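# Strip the pillowcase off the pillow with two arms

## Task

Remove the pillowcase from the pillow so that both lie on the table, separated by a visible gap; slight overhang past the table edge is acceptable and the emptied case may drop onto the table. Both must stay that way without the robot holding them, and at the end the grippers must have released everything and moved away.

## Robot and tools

Robot: two arms, left_arm and right_arm, each ending in a parallel gripper. Joint ranges in rad, base to gripper: waist -2.618 to 3.054, shoulder 0.000 to 3.142, elbow 0.000 to 3.142, wrist pitch -1.571 to 1.571, wrist yaw -1.571 to 1.571, wrist roll -2.094 to 2.094. The elbow cannot fully straighten.

Frame: one shared scene frame. Origin sits at table-top height, midway between the arms, roughly 5 to 10 cm in from the near table edge. +x points out across the table, +z points up, and left_arm sits toward +y. The arm names do not match left or right in the pictures. Reported hand positions can be slightly wrong, worse when reaching far. Gripper axes: fingers extend along the gripper's +z and separate along its y. end_effector_position is the point between the pads, about 1 cm short of the fingertips.

Row layout (shared by both motion tools): one flat list of 16 numbers covering both arms, always all 16 even if one arm is idle: left_arm x, y, z, qw, qx, qy, qz, opening, then right_arm the same eight. x, y, z are an absolute target position in metres in the scene frame; qw, qx, qy, qz an absolute target orientation quaternion, w first. Opening runs from -1 (closed) to +1 (fully open, 0.094 m); it is a target setting, not an offset. To hold an orientation steady, repeat the same quaternion in every row rather than copying the slightly drifted one from the last result.

execute_actions(actions): actions is a list of up to 15 actions; each action is a list of up to 15 rows; each row is applied for one control step of 1/30 s, and if fewer than 15 rows are given the last one repeats for the remainder. An empty list just reports state and images. A target lying more than 0.6 m from the gripper's current position, measured along any of that gripper's own axes at the action's start, makes that action refused for both arms. If any action is malformed, or the first one fails that check against the latest reported state, nothing in the call runs.

Per-step behaviour: each step the commanded pose is clamped to within 70 mm and 16 degrees of the measured gripper pose, then damped inverse kinematics drives the joints; position wins over orientation when both cannot be met. After an action ends the arm only continues to its last clamped pose, so distant targets need further actions. Joint friction can leave the hand up to about 31 mm off, and very small commanded changes may not move it at all.

move(target, speed, blocking): target is one 16-number row as above, absolute. Each gripper travels a straight line to its target, all arms finishing together, over 0.5 to 10 s; anything longer is cut at 10 s before arrival. Rotation takes the shorter direction. speed is peak path speed in m/s, 0.002 to 0.5, default 0.25; turning is capped at twice that in rad/s. There is no collision avoidance, the hand lags and can wander, and near full extension it may exceed speed. Faster contact and targets deeper past contact mean harder impacts and presses. The opening is applied at the start. The move finishes when paths end and everything is still, or 5 s later. Result adds a move: line with the ending (e.g. done, off_target, moving, held, fault) and active limits, plus each gripper's distance to target; if only one arm is named, the other is done. held = a check stopped that arm's final step; limits=paced = pose was clipped; limits=held = some steps were blocked, after which the arm may surge past speed. blocking=false returns after 0.5 s while motion continues; poll with wait(0), and call wait or stop before sending new moves or actions.

wait(seconds): 0 to 10 s; arms keep their last command; returns early if a running move ends. stop(): brakes a running move (needs stopping distance; fingers still finish). zoom_image(camera, region): camera is cam_high, cam_low, cam_left_wrist or cam_right_wrist (all 504x504 pixels); region [x0, y0, x1, y1] in pixels from the top-left, at most 504 by 504. finished_scene(scene): pass the current scene number to end it irreversibly; the result tells whether the goal was met. Answering without any tool call ends everything.

Result lines: a state line left_arm: ... | right_arm: ... with each gripper's position and quaternion; Hand target lines showing where the controller is now driving each gripper; pose unreachable when a clearance check altered or blocked an arm's command; grip_measured, the measured finger opening on the command scale (last Joint positions value is the opening in metres; each gripper may be off by about 1 mm). To grasp, command an opening roughly 0.03 under grip_measured for a firm hold, less for a gentle one. Pad force tops out near 50 to 62 N, weaker on very thin material (under about 2 mm). FAULT lines report an arm stopping.

The simulation keeps running while you compose replies; arms hold their last command meanwhile. To keep an arm still, resend its whole pose from the last result before it stopped, with the desired opening, in every call.

Avoid: the bar beneath the bases and the plate behind it may rise about 3 cm above the table and give no warning on contact; arms striking or shoving each other, which can end the scene; drops, slips, slams, hard hits and heavy pushing. Holding loads heats motors: MOTOR HOT appears from 75 °C, at 90 °C that arm halts for 10 s (re-armed after 5 minutes), and at 100 °C the arm goes limp and falls until cooled, reported as OVER-TEMPERATURE FAULT.

Each tool is called after "Request:" as a command line: name --argument value for each argument, lists and objects as JSON in quotes; but a table of rows of numbers goes row by row, as --pt "numbers of a row", without its own name.

## Session

Request:
execute_actions --actions '[]'

Scene clock: 0.00 s.
left_arm: end_effector_position=(+0.1201, -0.0707, +0.3386) grip_measured=+1.000 end_effector_quat_wxyz=(+0.338, +0.938, +0.051, -0.052) | right_arm: end_effector_position=(+0.4086, -0.2336, +0.1486) grip_measured=+1.000 end_effector_quat_wxyz=(+0.204, +0.585, +0.783, +0.052)
Joint positions: left_arm=[-1.153  1.743  2.091 -1.312  0.262  1.763  0.094] | right_arm=[ 0.105  1.732  1.466 -0.923  0.194  1.409  0.094]
Joint velocities: left_arm=[-0.002  0.002 -0.002  0.051 -0.022 -0.081  0.   ] | right_arm=[-0.017  0.002  0.007 -0.066 -0.037 -0.081  0.   ]
Motor temperatures (°C, as the motors report them): left_arm=[22 22 22 22 21 21] | right_arm=[21 22 22 22 23 24]
Hand target (left_arm): +0.120, -0.071, +0.339; +0.338, +0.938, +0.051, -0.052
Hand target (right_arm): +0.409, -0.234, +0.149; +0.204, +0.585, +0.783, +0.052

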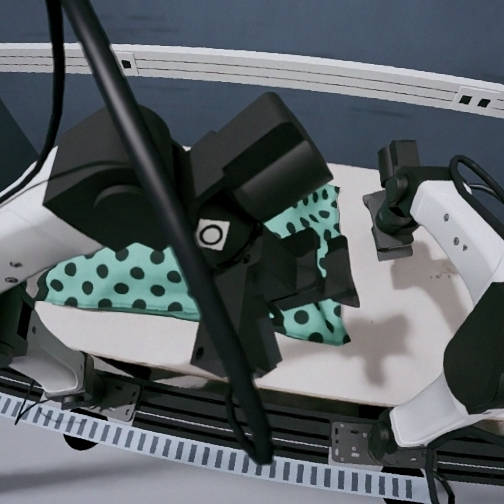

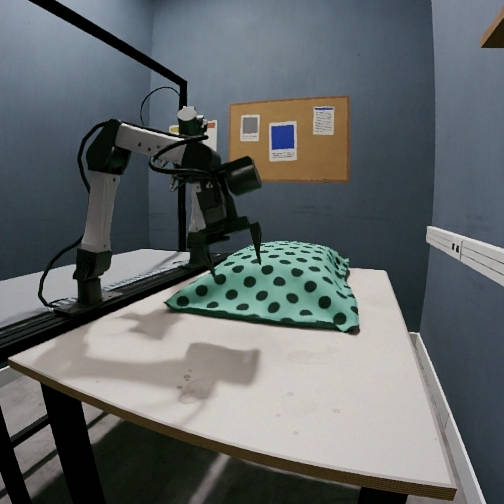

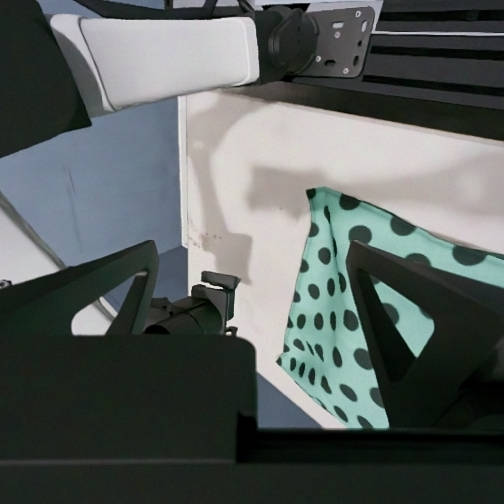

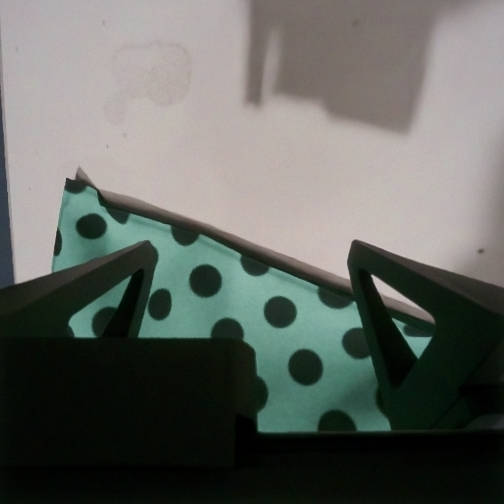

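Request:
move --target '[0.15,0.38,0.36,0,1,0,0,1, 0.2,-0.42,0.3,0,1,0,0,1]' --speed 0.3

Scene clock: 4.13 s.
left_arm: end_effector_position=(+0.1547, +0.3780, +0.3705) grip_measured=+1.000 end_effector_quat_wxyz=(+0.061, +0.800, +0.302, +0.515) | right_arm: end_effector_position=(+0.2025, -0.4202, +0.2955) grip_measured=+1.000 end_effector_quat_wxyz=(+0.098, +0.970, +0.147, +0.165)
Joint positions: left_arm=[-0.734  0.648  1.457 -1.557 -0.893  2.073  0.094] | right_arm=[-0.854  1.338  1.686 -1.571 -0.179  2.077  0.094]
Joint velocities: left_arm=[-0.002  0.002 -0.002  0.051 -0.051  0.022  0.   ] | right_arm=[-0.017  0.002 -0.002 -0.022 -0.007 -0.066  0.   ]
Motor temperatures (°C, as the motors report them): left_arm=[22 22 22 22 21 21] | right_arm=[21 23 23 22 23 24]
Hand target (left_arm): +0.156, +0.378, +0.366; +0.045, +0.803, +0.299, +0.513
Hand target (right_arm): +0.199, -0.419, +0.298; +0.098, +0.971, +0.138, +0.171
Off the commanded pose (left_arm): 0.012 m, 74 deg; orientation clipped at the last step of the last action.
Off the commanded pose (right_arm): 0.005 m, 28 deg; orientation clipped at the last step of the last action.
joint sent to its limit (left arm) — the command would take joint 4 (wrist pitch) past its lower limit and joint 6 (wrist roll) past its upper limit, so those joints were sent only as far as their limits.
joint sent to its limit (right arm) — the command would take joint 4 (wrist pitch) past its lower limit and joint 6 (wrist roll) past its upper limit, so those joints were sent only as far as their limits.
move: off_target (left_arm, right_arm); limits=paced

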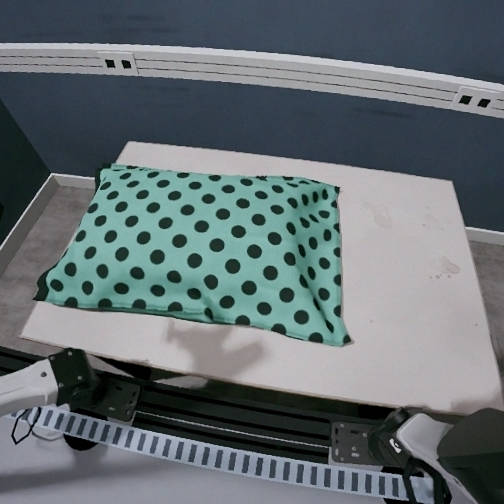

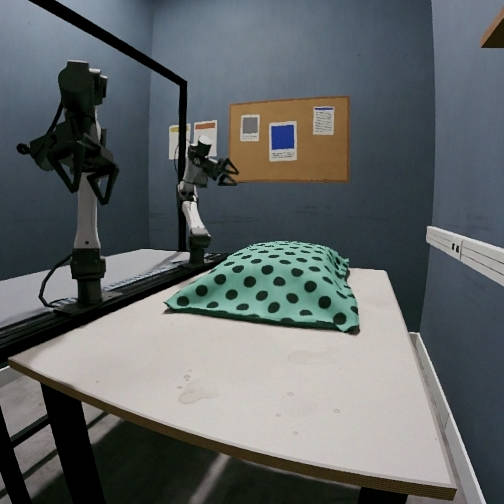

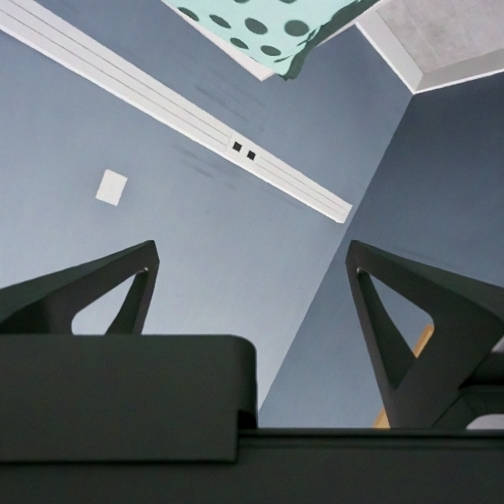

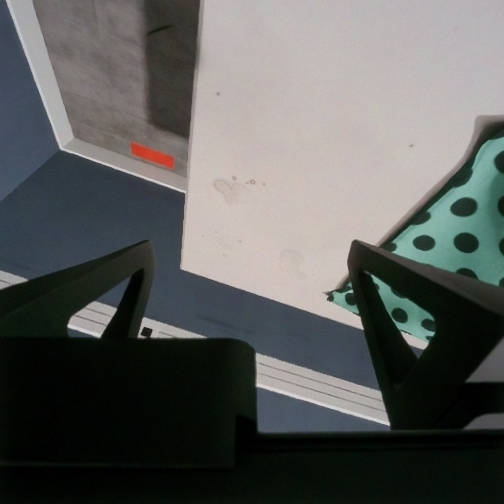

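Request:
zoom_image --camera "cam_high" --region '[260,160,400,360]'

Request:
zoom_image --camera "cam_high" --region '[10,140,150,340]'

Request:
zoom_image --camera "cam_low" --region '[150,220,390,360]'

Region (260, 160, 400, 360) of cam_high's 504x504 image, scaled by 2.520, with more detail than that image has; it fills the left 353 columns of this view, and the rest is white.

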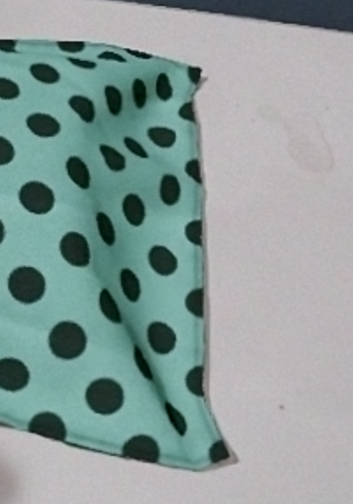

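Region (10, 140, 150, 340) of cam_high's 504x504 image, scaled by 2.520, with more detail than that image has; it fills the left 353 columns of this view, and the rest is white.

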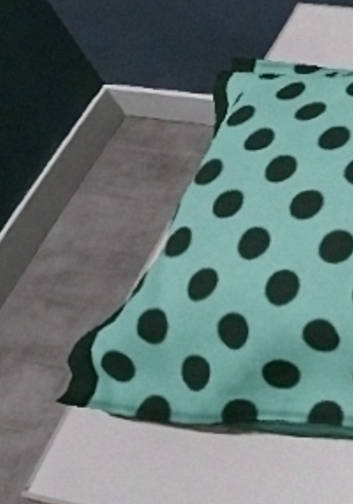

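Region (150, 220, 390, 360) of cam_low's 504x504 image, scaled by 2.100, with more detail than that image has; it fills the top 294 rows of this view, and the rest is white.

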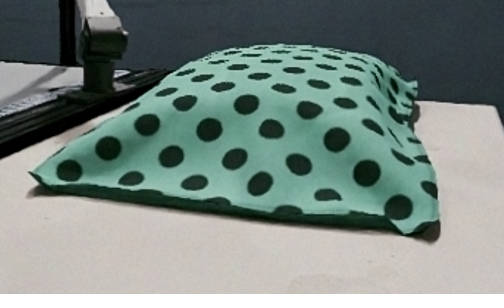

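Request:
move --target '[0.2,0.42,0.3,0,0,1,0,1, 0.3,-0.36,0.12,0.242,-0.664,0.664,0.242,1]' --speed 0.3

Scene clock: 13.50 s.
left_arm: end_effector_position=(+0.1981, +0.4256, +0.2904) grip_measured=+1.000 end_effector_quat_wxyz=(+0.181, +0.006, +0.979, +0.094) | right_arm: end_effector_position=(+0.3044, -0.3610, +0.1232) grip_measured=+1.000 end_effector_quat_wxyz=(-0.593, +0.732, -0.209, +0.263)
Joint positions: left_arm=[ 0.501  1.135  1.577 -1.556 -0.028  0.481  0.094] | right_arm=[-0.92   2.128  1.209 -1.573 -1.356  2.078  0.094]
Joint velocities: left_arm=[ 0.007  0.007 -0.027 -0.022  0.007  0.007  0.   ] | right_arm=[-0.017  0.017 -0.032 -0.007 -0.022  0.007  0.   ]
Motor temperatures (°C, as the motors report them): left_arm=[22 22 24 24 21 21] | right_arm=[21 24 23 23 23 24]
Hand target (left_arm): +0.200, +0.427, +0.296; +0.189, -0.001, +0.978, +0.093
Hand target (right_arm): +0.302, -0.364, +0.120; -0.600, +0.721, -0.230, +0.261
Off the commanded pose (left_arm): 0.011 m, 24 deg; orientation clipped at the last step of the last action.
Off the commanded pose (right_arm): 0.006 m, 90 deg; orientation clipped at the last step of the last action.
joint sent to its limit (left arm) — the command would take joint 4 (wrist pitch) past its lower limit, so that joint was sent only as far as its limit.
joint sent to its limit (right arm) — the command would take joint 4 (wrist pitch) past its lower limit and joint 6 (wrist roll) past its upper limit, so those joints were sent only as far as their limits.
move: off_target (left_arm, right_arm); limits=paced

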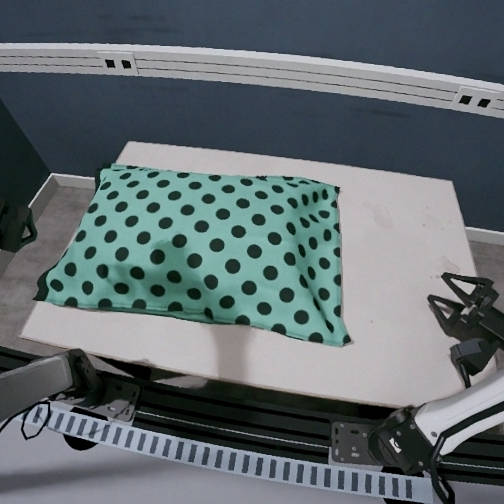

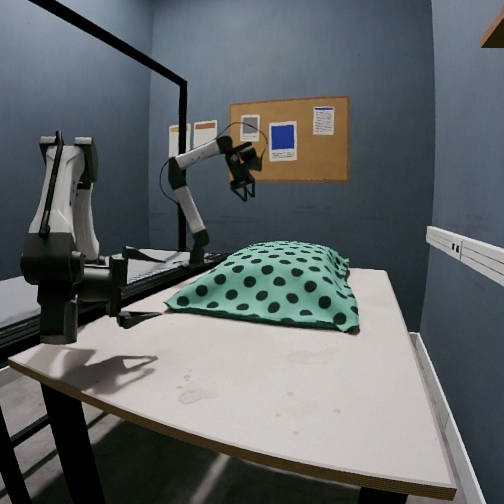

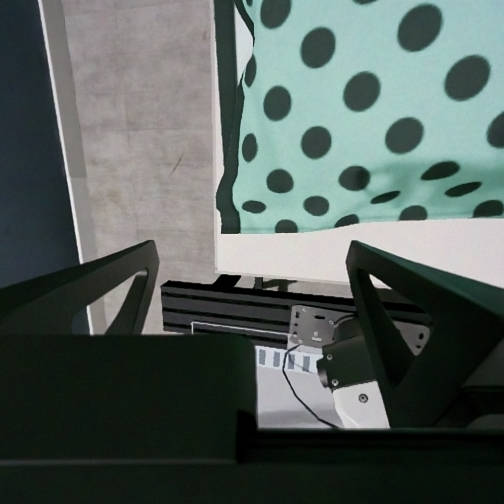

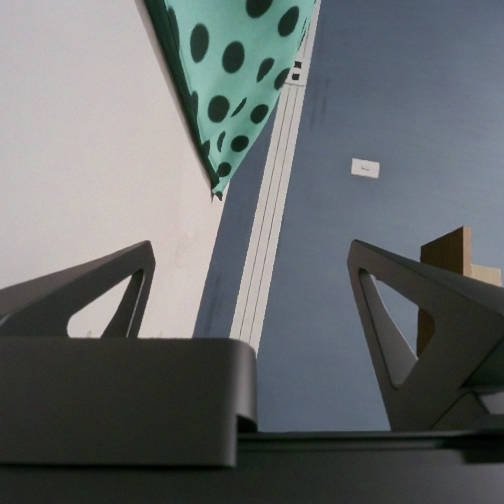

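Request:
move --target '[0.28,0.53,0.14,0,0,0.924,-0.383,1, 0.25,-0.4,0.2,0,0,1,0,1]' --speed 0.3

Scene clock: 20.10 s.
left_arm: end_effector_position=(+0.2738, +0.5232, +0.1332) grip_measured=+1.000 end_effector_quat_wxyz=(+0.106, -0.053, +0.959, -0.257) | right_arm: end_effector_position=(+0.2516, -0.3996, +0.1969) grip_measured=+1.000 end_effector_quat_wxyz=(-0.530, +0.646, -0.310, +0.454)
Joint positions: left_arm=[ 0.935  1.966  1.738 -1.556  0.5    0.849  0.094] | right_arm=[-1.21   1.753  0.933 -1.573 -1.568  2.079  0.094]
Joint velocities: left_arm=[ 0.007  0.002 -0.002 -0.007  0.037  0.007  0.   ] | right_arm=[-0.007 -0.022 -0.012 -0.007 -0.095  0.007  0.   ]
Motor temperatures (°C, as the motors report them): left_arm=[22 23 25 23 21 21] | right_arm=[21 26 23 24 23 24]
Hand target (left_arm): +0.277, +0.528, +0.138; +0.118, -0.052, +0.959, -0.254
Hand target (right_arm): +0.249, -0.400, +0.199; -0.530, +0.639, -0.318, +0.459
Off the commanded pose (left_arm): 0.011 m, 20 deg; orientation clipped at the last step of the last action.
Off the commanded pose (right_arm): 0.004 m, 144 deg; orientation clipped at the last step of the last action.
joint sent to its limit (left arm) — the command would take joint 4 (wrist pitch) past its lower limit, so that joint was sent only as far as its limit.
joint sent to its limit (right arm) — the command would take joint 4 (wrist pitch) past its lower limit, joint 5 (wrist yaw) past its lower limit and joint 6 (wrist roll) past its upper limit, so those joints were sent only as far as their limits.
move: off_target (left_arm, right_arm); limits=paced

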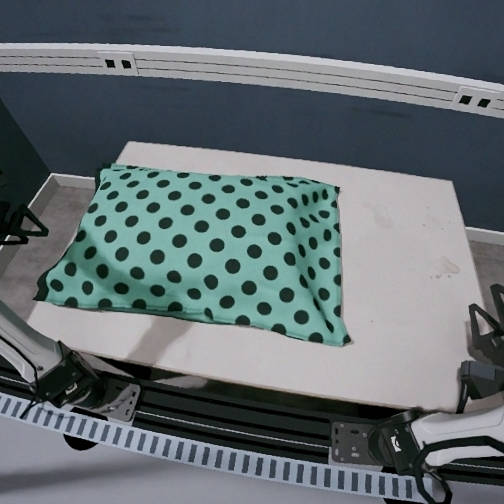

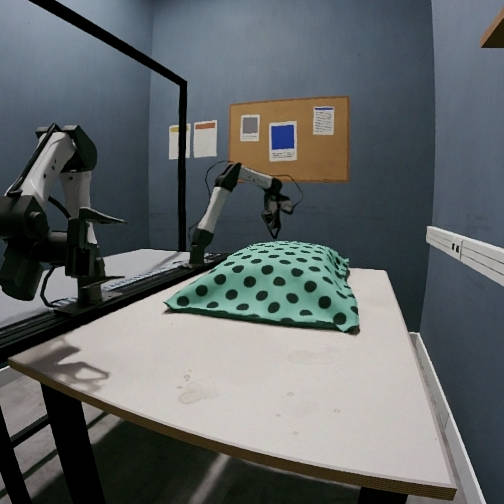

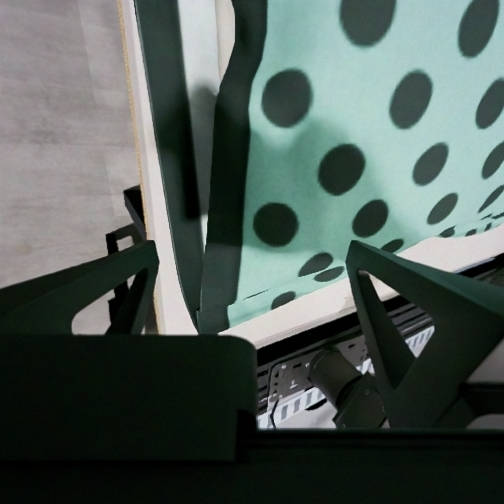

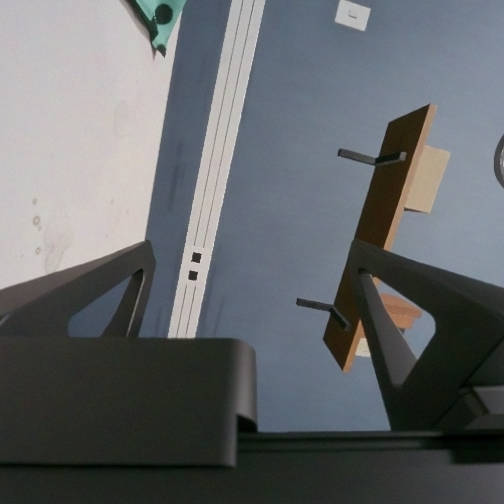

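Request:
move --target '[0.28,0.53,0.14,0.118,-0.052,0.959,-0.254,1, 0.35,-0.33,0.15,0,0.866,0.5,0,1]' --speed 0.3

Scene clock: 24.90 s.
left_arm: end_effector_position=(+0.2770, +0.5261, +0.1372) grip_measured=+1.000 end_effector_quat_wxyz=(+0.114, -0.051, +0.960, -0.251) | right_arm: end_effector_position=(+0.3424, -0.3254, +0.1495) grip_measured=+1.000 end_effector_quat_wxyz=(-0.020, +0.865, +0.501, +0.000)
Joint positions: left_arm=[ 0.935  1.966  1.757 -1.556  0.504  0.849  0.094] | right_arm=[-0.26   1.868  1.706 -1.427 -0.059  1.884  0.094]
Joint velocities: left_arm=[-0.002 -0.002 -0.007  0.022  0.007  0.022  0.   ] | right_arm=[-0.022 -0.012  0.007 -0.037  0.007 -0.007  0.   ]
Motor temperatures (°C, as the motors report them): left_arm=[22 24 26 23 21 21] | right_arm=[21 26 24 23 23 24]
Hand target (left_arm): +0.280, +0.530, +0.140; +0.121, -0.053, +0.959, -0.251
Hand target (right_arm): +0.349, -0.328, +0.150; -0.009, +0.862, +0.506, +0.003
Off the commanded pose (left_arm): 0.006 m, 1 deg.
Off the commanded pose (right_arm): 0.009 m, 2 deg.
joint sent to its limit (left arm) — the command would take joint 4 (wrist pitch) past its lower limit, so that joint was sent only as far as its limit.
move: done

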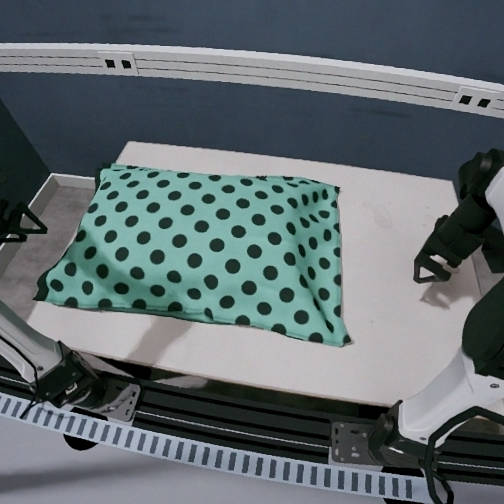

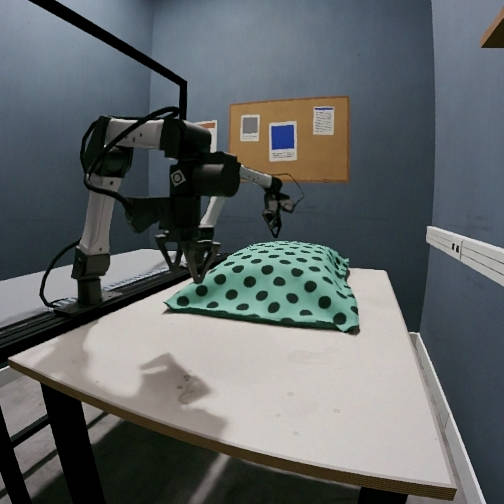

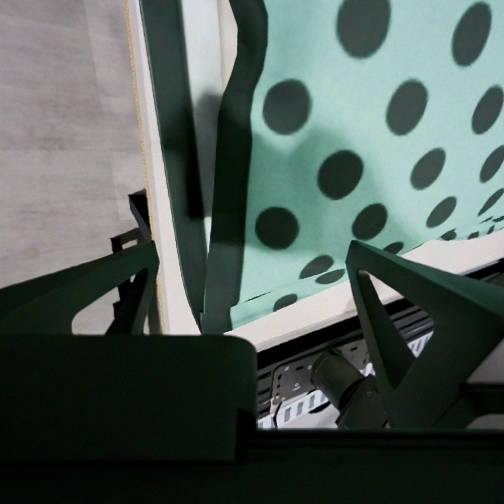

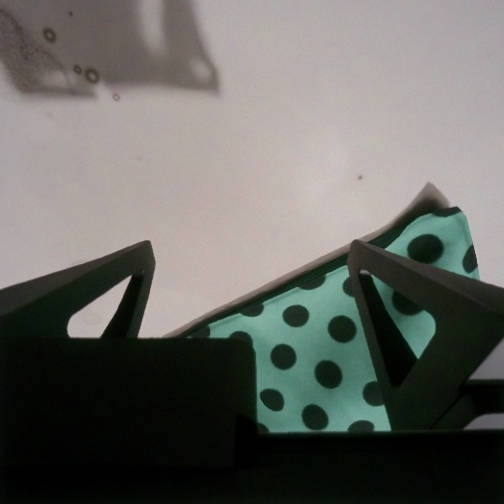

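Request:
move --target '[0.28,0.53,0.14,0.118,-0.052,0.959,-0.254,1, 0.3,-0.3,0.03,0,0.259,0.966,0,1]' --speed 0.3

Scene clock: 28.40 s.
left_arm: end_effector_position=(+0.2770, +0.5261, +0.1372) grip_measured=+1.000 end_effector_quat_wxyz=(+0.114, -0.051, +0.960, -0.251) | right_arm: end_effector_position=(+0.3028, -0.3012, +0.0271) grip_measured=+1.000 end_effector_quat_wxyz=(-0.009, +0.267, +0.964, +0.002)
Joint positions: left_arm=[ 0.935  1.966  1.757 -1.556  0.504  0.849  0.094] | right_arm=[-0.183  1.786  1.105 -0.897 -0.036  0.409  0.094]
Joint velocities: left_arm=[ 0.002  0.007 -0.022  0.007 -0.007 -0.022  0.   ] | right_arm=[-0.007  0.002  0.007 -0.007  0.007 -0.007  0.   ]
Motor temperatures (°C, as the motors report them): left_arm=[22 25 26 23 21 21] | right_arm=[21 27 25 23 23 24]
Hand target (left_arm): +0.280, +0.530, +0.140; +0.121, -0.053, +0.959, -0.251
Hand target (right_arm): +0.302, -0.300, +0.030; -0.001, +0.259, +0.966, +0.000
Off the commanded pose (left_arm): 0.006 m, 1 deg.
Off the commanded pose (right_arm): 0.004 m, 1 deg.
joint sent to its limit (left arm) — the command would take joint 4 (wrist pitch) past its lower limit, so that joint was sent only as far as its limit.
move: done

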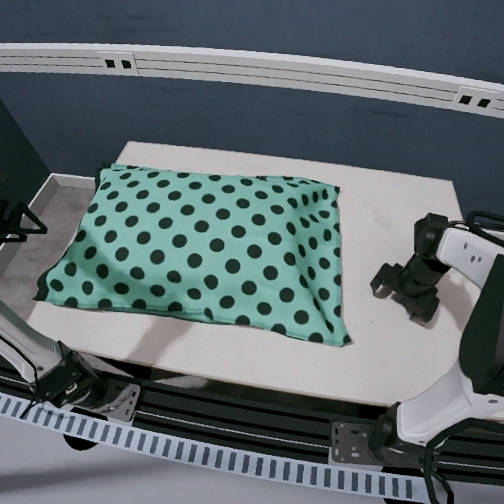

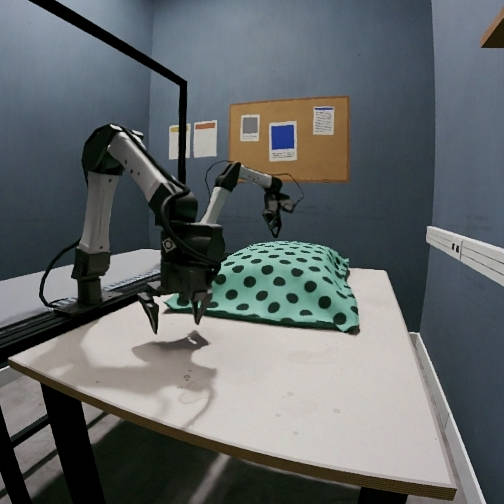

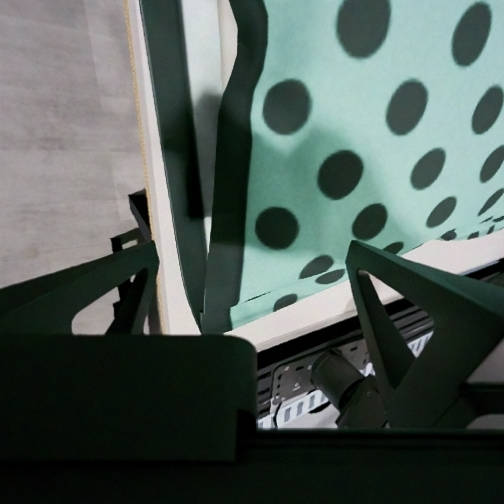

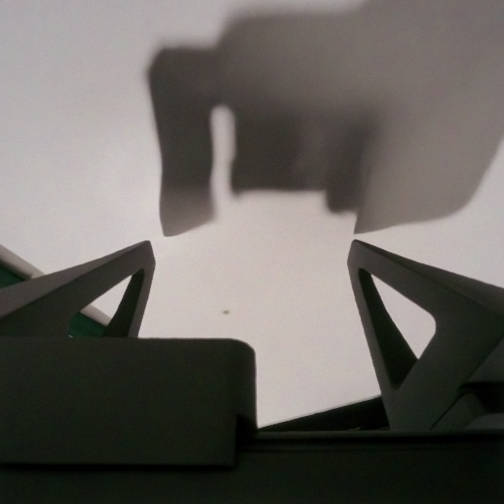

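Request:
move --target '[0.29,0.53,0.12,0.158,-0.274,0.822,-0.474,1, 0.3,-0.3,0.1,0,0.259,0.966,0,1]' --speed 0.2

Scene clock: 31.70 s.
left_arm: end_effector_position=(+0.2921, +0.5315, +0.1230) grip_measured=+1.000 end_effector_quat_wxyz=(+0.179, -0.275, +0.833, -0.445) | right_arm: end_effector_position=(+0.2968, -0.2985, +0.0908) grip_measured=+1.000 end_effector_quat_wxyz=(-0.011, +0.263, +0.965, +0.002)
Joint positions: left_arm=[ 1.072  2.1    1.668 -1.556  0.927  0.629  0.094] | right_arm=[-0.183  1.688  1.255 -1.148 -0.036  0.401  0.094]
Joint velocities: left_arm=[ 0.012 -0.002 -0.012 -0.051 -0.037  0.007  0.   ] | right_arm=[ 0.002  0.017  0.012 -0.051 -0.037  0.007  0.   ]
Motor temperatures (°C, as the motors report them): left_arm=[22 26 26 23 21 21] | right_arm=[21 28 25 23 23 24]
Hand target (left_arm): +0.290, +0.529, +0.120; +0.174, -0.287, +0.824, -0.457
Hand target (right_arm): +0.299, -0.300, +0.100; -0.000, +0.259, +0.966, -0.000
Off the commanded pose (left_arm): 0.004 m, 4 deg.
Off the commanded pose (right_arm): 0.010 m, 1 deg.
joint sent to its limit (left arm) — the command would take joint 4 (wrist pitch) past its lower limit, so that joint was sent only as far as its limit.
move: off_target (left_arm)

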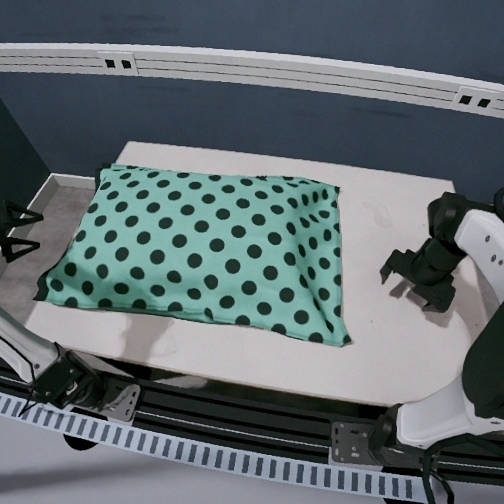

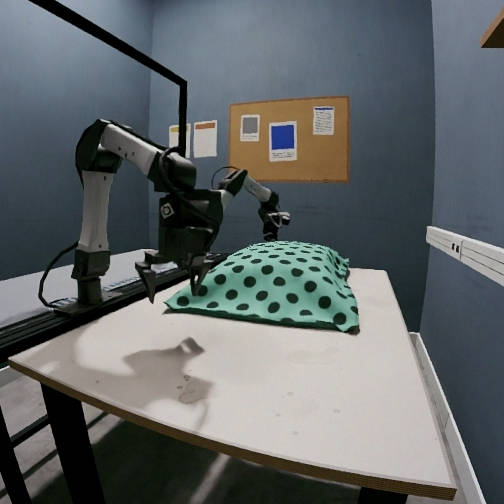

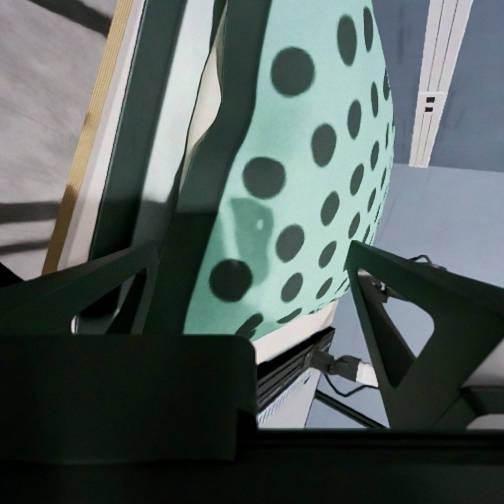

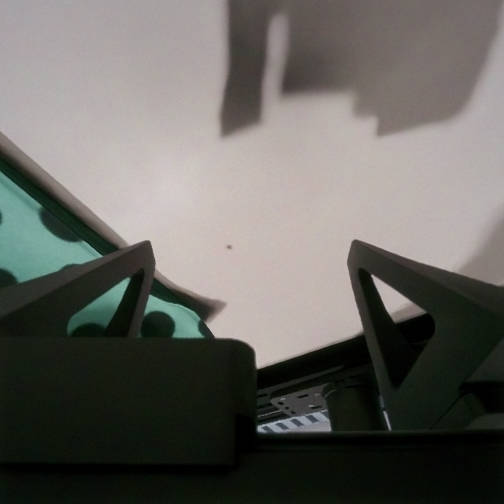

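Request:
move --target '[0.38,0.56,0.11,0.158,-0.274,0.822,-0.474,1, 0.3,-0.3,0.1,0,0.259,0.966,0,1]' --speed 0.2

Scene clock: 33.17 s.
left_arm: end_effector_position=(+0.3771, +0.5584, +0.1031) grip_measured=+1.000 end_effector_quat_wxyz=(+0.170, -0.284, +0.825, -0.459) | right_arm: end_effector_position=(+0.2963, -0.2985, +0.0909) grip_measured=+1.000 end_effector_quat_wxyz=(-0.011, +0.263, +0.965, +0.002)
Joint positions: left_arm=[ 0.941  2.395  2.096 -1.55   0.984  0.412  0.094] | right_arm=[-0.183  1.688  1.255 -1.15  -0.036  0.401  0.094]
Joint velocities: left_arm=[-0.002  0.002  0.007  0.022 -0.022 -0.037  0.   ] | right_arm=[-0.002 -0.007 -0.007 -0.022  0.022  0.037  0.   ]
Motor temperatures (°C, as the motors report them): left_arm=[22 26 26 23 21 21] | right_arm=[21 28 25 23 23 24]
Hand target (left_arm): +0.380, +0.559, +0.108; +0.173, -0.286, +0.822, -0.461
Hand target (right_arm): +0.300, -0.300, +0.100; +0.000, +0.259, +0.966, -0.000
Off the commanded pose (left_arm): 0.008 m, 3 deg.
Off the commanded pose (right_arm): 0.010 m, 1 deg.
joint sent to its limit (left arm) — the command would take joint 4 (wrist pitch) past its lower limit, so that joint was sent only as far as its limit.
move: off_target (left_arm)

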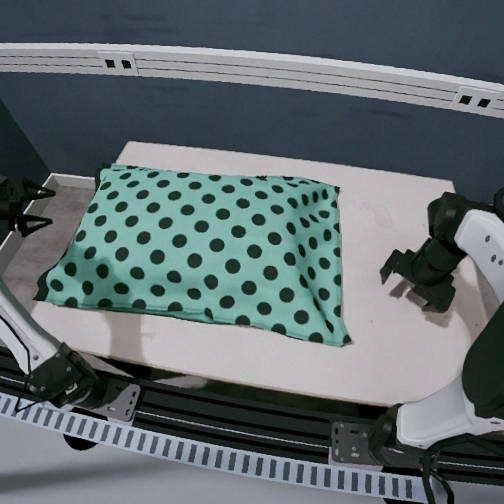

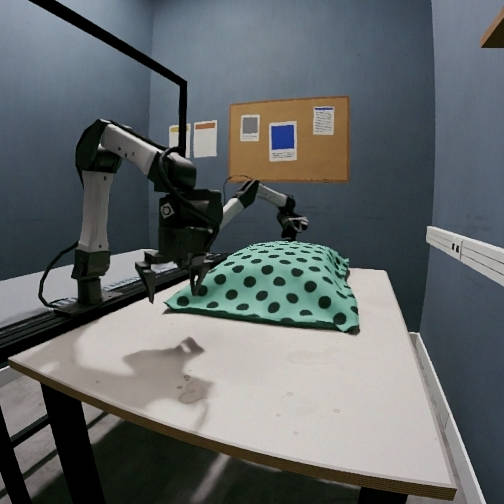

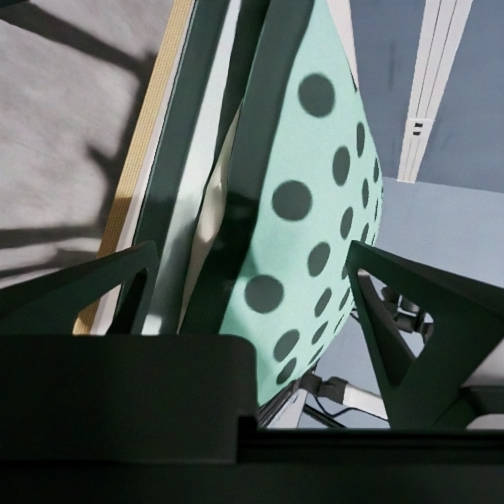

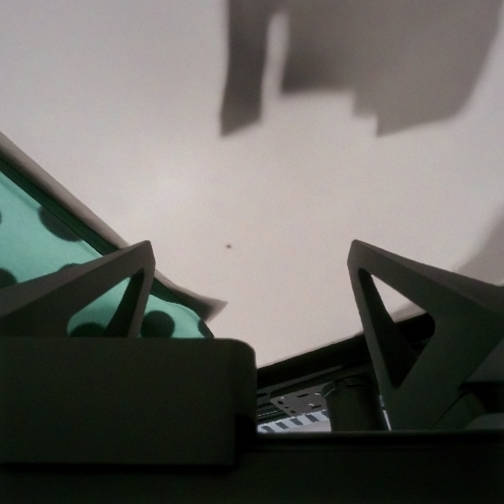

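Request:
move --target '[0.41,0.51,0.075,0.158,-0.274,0.822,-0.474,-1, 0.3,-0.3,0.1,0,0.259,0.966,0,1]' --speed 0.15

Scene clock: 34.60 s.
left_arm: end_effector_position=(+0.4106, +0.5107, +0.0691) grip_measured=-0.977 end_effector_quat_wxyz=(+0.153, -0.271, +0.826, -0.470) | right_arm: end_effector_position=(+0.2963, -0.2985, +0.0909) grip_measured=+1.000 end_effector_quat_wxyz=(-0.011, +0.263, +0.965, +0.002)
Joint positions: left_arm=[ 0.813  2.368  1.91  -1.285  1.01   0.259  0.001] | right_arm=[-0.183  1.688  1.255 -1.15  -0.036  0.401  0.094]
Joint velocities: left_arm=[ 0.002 -0.007  0.017  0.066  0.022  0.037 -0.   ] | right_arm=[-0.002  0.007  0.007 -0.051 -0.051 -0.007  0.   ]
Motor temperatures (°C, as the motors report them): left_arm=[22 27 26 23 21 21] | right_arm=[21 28 26 23 23 24]
Hand target (left_arm): +0.409, +0.509, +0.075; +0.156, -0.274, +0.823, -0.473
Hand target (right_arm): +0.300, -0.300, +0.100; +0.000, +0.259, +0.966, -0.000
Off the commanded pose (left_arm): 0.006 m, 1 deg.
Off the commanded pose (right_arm): 0.010 m, 1 deg.
move: done

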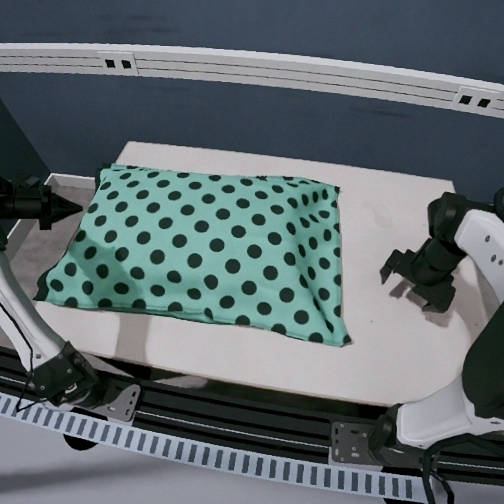

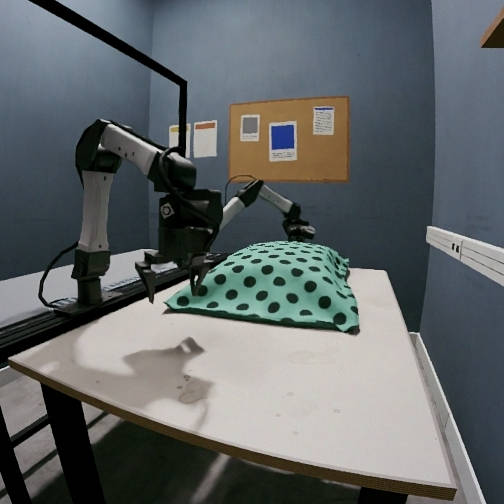

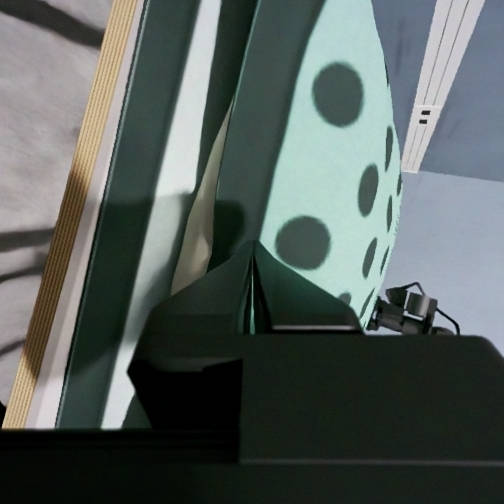

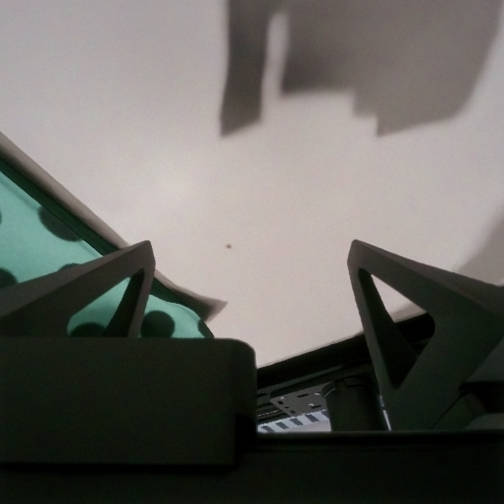

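Request:
move --target '[0.41,0.50,0.05,0.158,-0.274,0.822,-0.474,-1, 0.3,-0.3,0.1,0,0.259,0.966,0,1]' --speed 0.1

Scene clock: 35.67 s.
left_arm: end_effector_position=(+0.4084, +0.5054, +0.0434) grip_measured=-0.977 end_effector_quat_wxyz=(+0.155, -0.277, +0.823, -0.470) | right_arm: end_effector_position=(+0.2963, -0.2985, +0.0909) grip_measured=+1.000 end_effector_quat_wxyz=(-0.011, +0.263, +0.965, +0.002)
Joint positions: left_arm=[ 0.809  2.368  1.803 -1.155  1.015  0.228  0.001] | right_arm=[-0.183  1.688  1.255 -1.15  -0.036  0.401  0.094]
Joint velocities: left_arm=[-0.002 -0.012 -0.007 -0.007 -0.007  0.037 -0.   ] | right_arm=[ 0.002  0.007 -0.007 -0.007  0.051 -0.066  0.   ]
Motor temperatures (°C, as the motors report them): left_arm=[22 28 26 23 21 21] | right_arm=[21 29 26 23 23 24]
Hand target (left_arm): +0.409, +0.500, +0.050; +0.157, -0.274, +0.822, -0.474
Hand target (right_arm): +0.300, -0.300, +0.100; +0.000, +0.259, +0.966, -0.000
Off the commanded pose (left_arm): 0.009 m, 1 deg.
Off the commanded pose (right_arm): 0.010 m, 1 deg.
move: done

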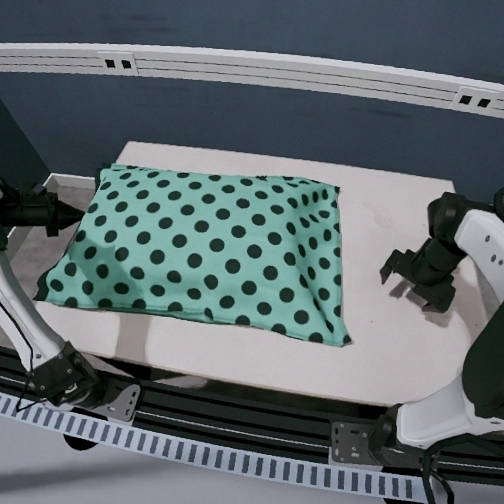

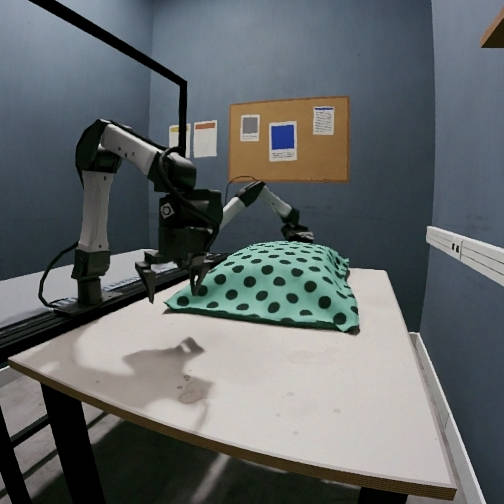

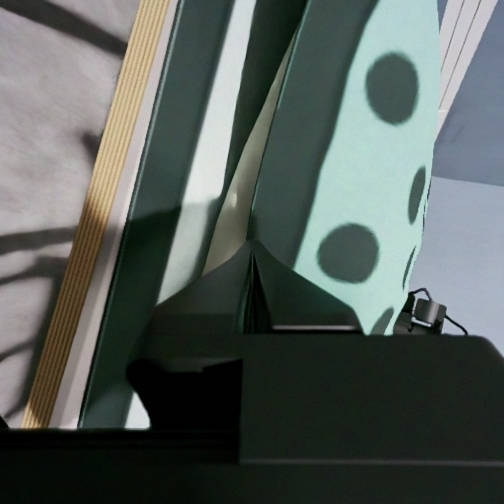

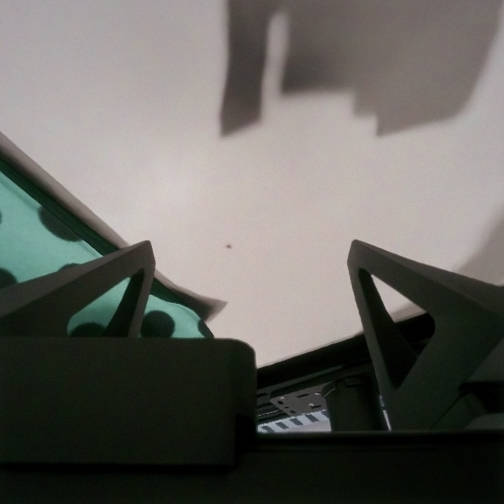

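Request:
move --target '[0.425,0.478,0.036,0.158,-0.274,0.822,-0.474,-1, 0.3,-0.3,0.1,0,0.259,0.966,0,1]' --speed 0.06

Scene clock: 36.87 s.
left_arm: end_effector_position=(+0.4243, +0.4831, +0.0291) grip_measured=-0.977 end_effector_quat_wxyz=(+0.155, -0.276, +0.824, -0.469) | right_arm: end_effector_position=(+0.2963, -0.2985, +0.0909) grip_measured=+1.000 end_effector_quat_wxyz=(-0.011, +0.263, +0.965, +0.002)
Joint positions: left_arm=[ 0.746  2.351  1.714 -0.984  1.019  0.114  0.001] | right_arm=[-0.183  1.688  1.255 -1.15  -0.036  0.401  0.094]
Joint velocities: left_arm=[ 0.007 -0.007 -0.027  0.051  0.022 -0.066  0.   ] | right_arm=[-0.007 -0.002  0.027 -0.007  0.007  0.007  0.   ]
Motor temperatures (°C, as the motors report them): left_arm=[22 29 26 23 21 21] | right_arm=[21 29 26 23 23 24]
Hand target (left_arm): +0.424, +0.478, +0.036; +0.157, -0.274, +0.822, -0.474
Hand target (right_arm): +0.300, -0.300, +0.100; +0.000, +0.259, +0.966, -0.000
Off the commanded pose (left_arm): 0.009 m, 1 deg.
Off the commanded pose (right_arm): 0.010 m, 1 deg.
move: done

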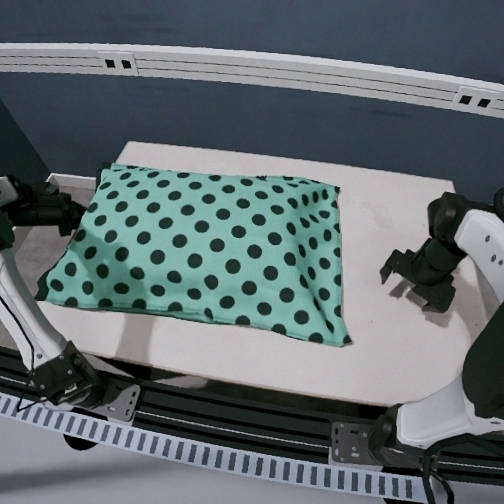

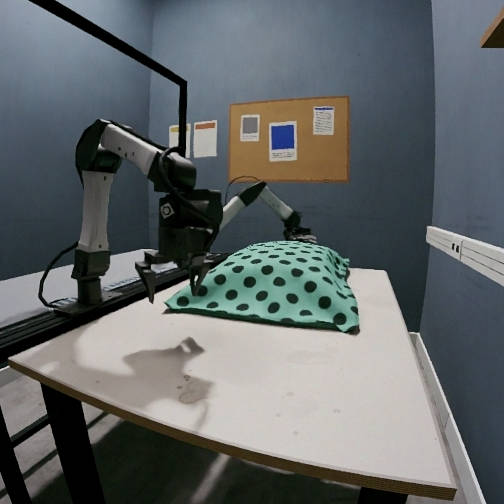

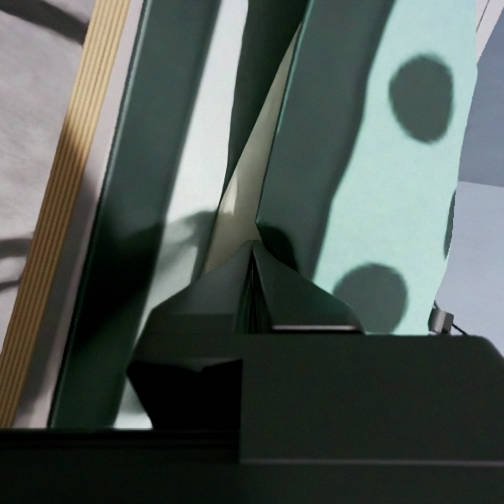

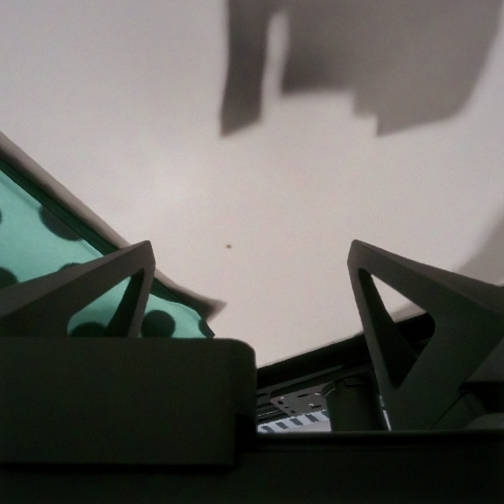

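Request:
move --target '[0.436,0.452,0.038,0.158,-0.274,0.822,-0.474,-1, 0.3,-0.3,0.1,0,0.259,0.966,0,1]' --speed 0.05

Scene clock: 38.07 s.
left_arm: end_effector_position=(+0.4354, +0.4596, +0.0312) grip_measured=-0.977 end_effector_quat_wxyz=(+0.156, -0.278, +0.824, -0.469) | right_arm: end_effector_position=(+0.2963, -0.2985, +0.0909) grip_measured=+1.000 end_effector_quat_wxyz=(-0.011, +0.262, +0.965, +0.002)
Joint positions: left_arm=[ 0.688  2.295  1.621 -0.842  1.019 -0.008  0.001] | right_arm=[-0.183  1.688  1.255 -1.15  -0.036  0.4    0.094]
Joint velocities: left_arm=[-0.022 -0.002 -0.007 -0.007 -0.051 -0.051 -0.   ] | right_arm=[ 0.012 -0.022 -0.012  0.051  0.007 -0.022  0.   ]
Motor temperatures (°C, as the motors report them): left_arm=[22 30 26 23 21 21] | right_arm=[21 29 26 23 23 24]
Hand target (left_arm): +0.436, +0.452, +0.038; +0.157, -0.274, +0.822, -0.474
Hand target (right_arm): +0.300, -0.300, +0.100; +0.000, +0.259, +0.966, -0.000
Off the commanded pose (left_arm): 0.010 m, 1 deg.
Off the commanded pose (right_arm): 0.010 m, 1 deg.
move: done

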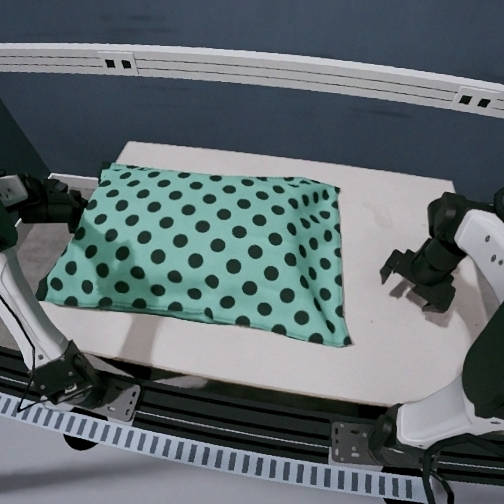

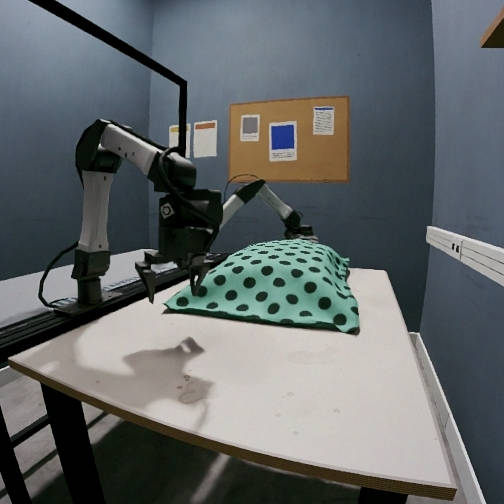

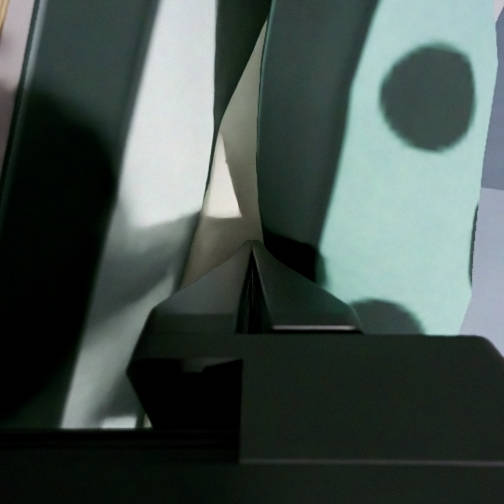

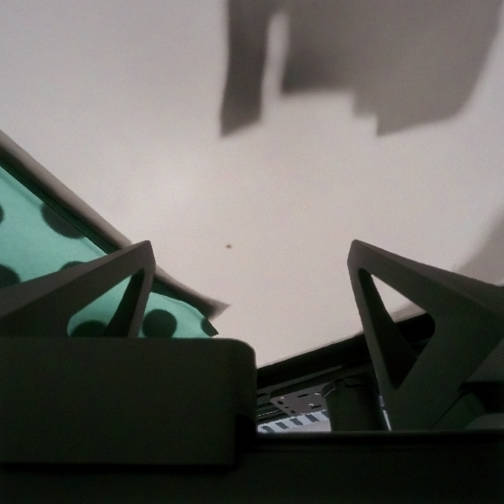

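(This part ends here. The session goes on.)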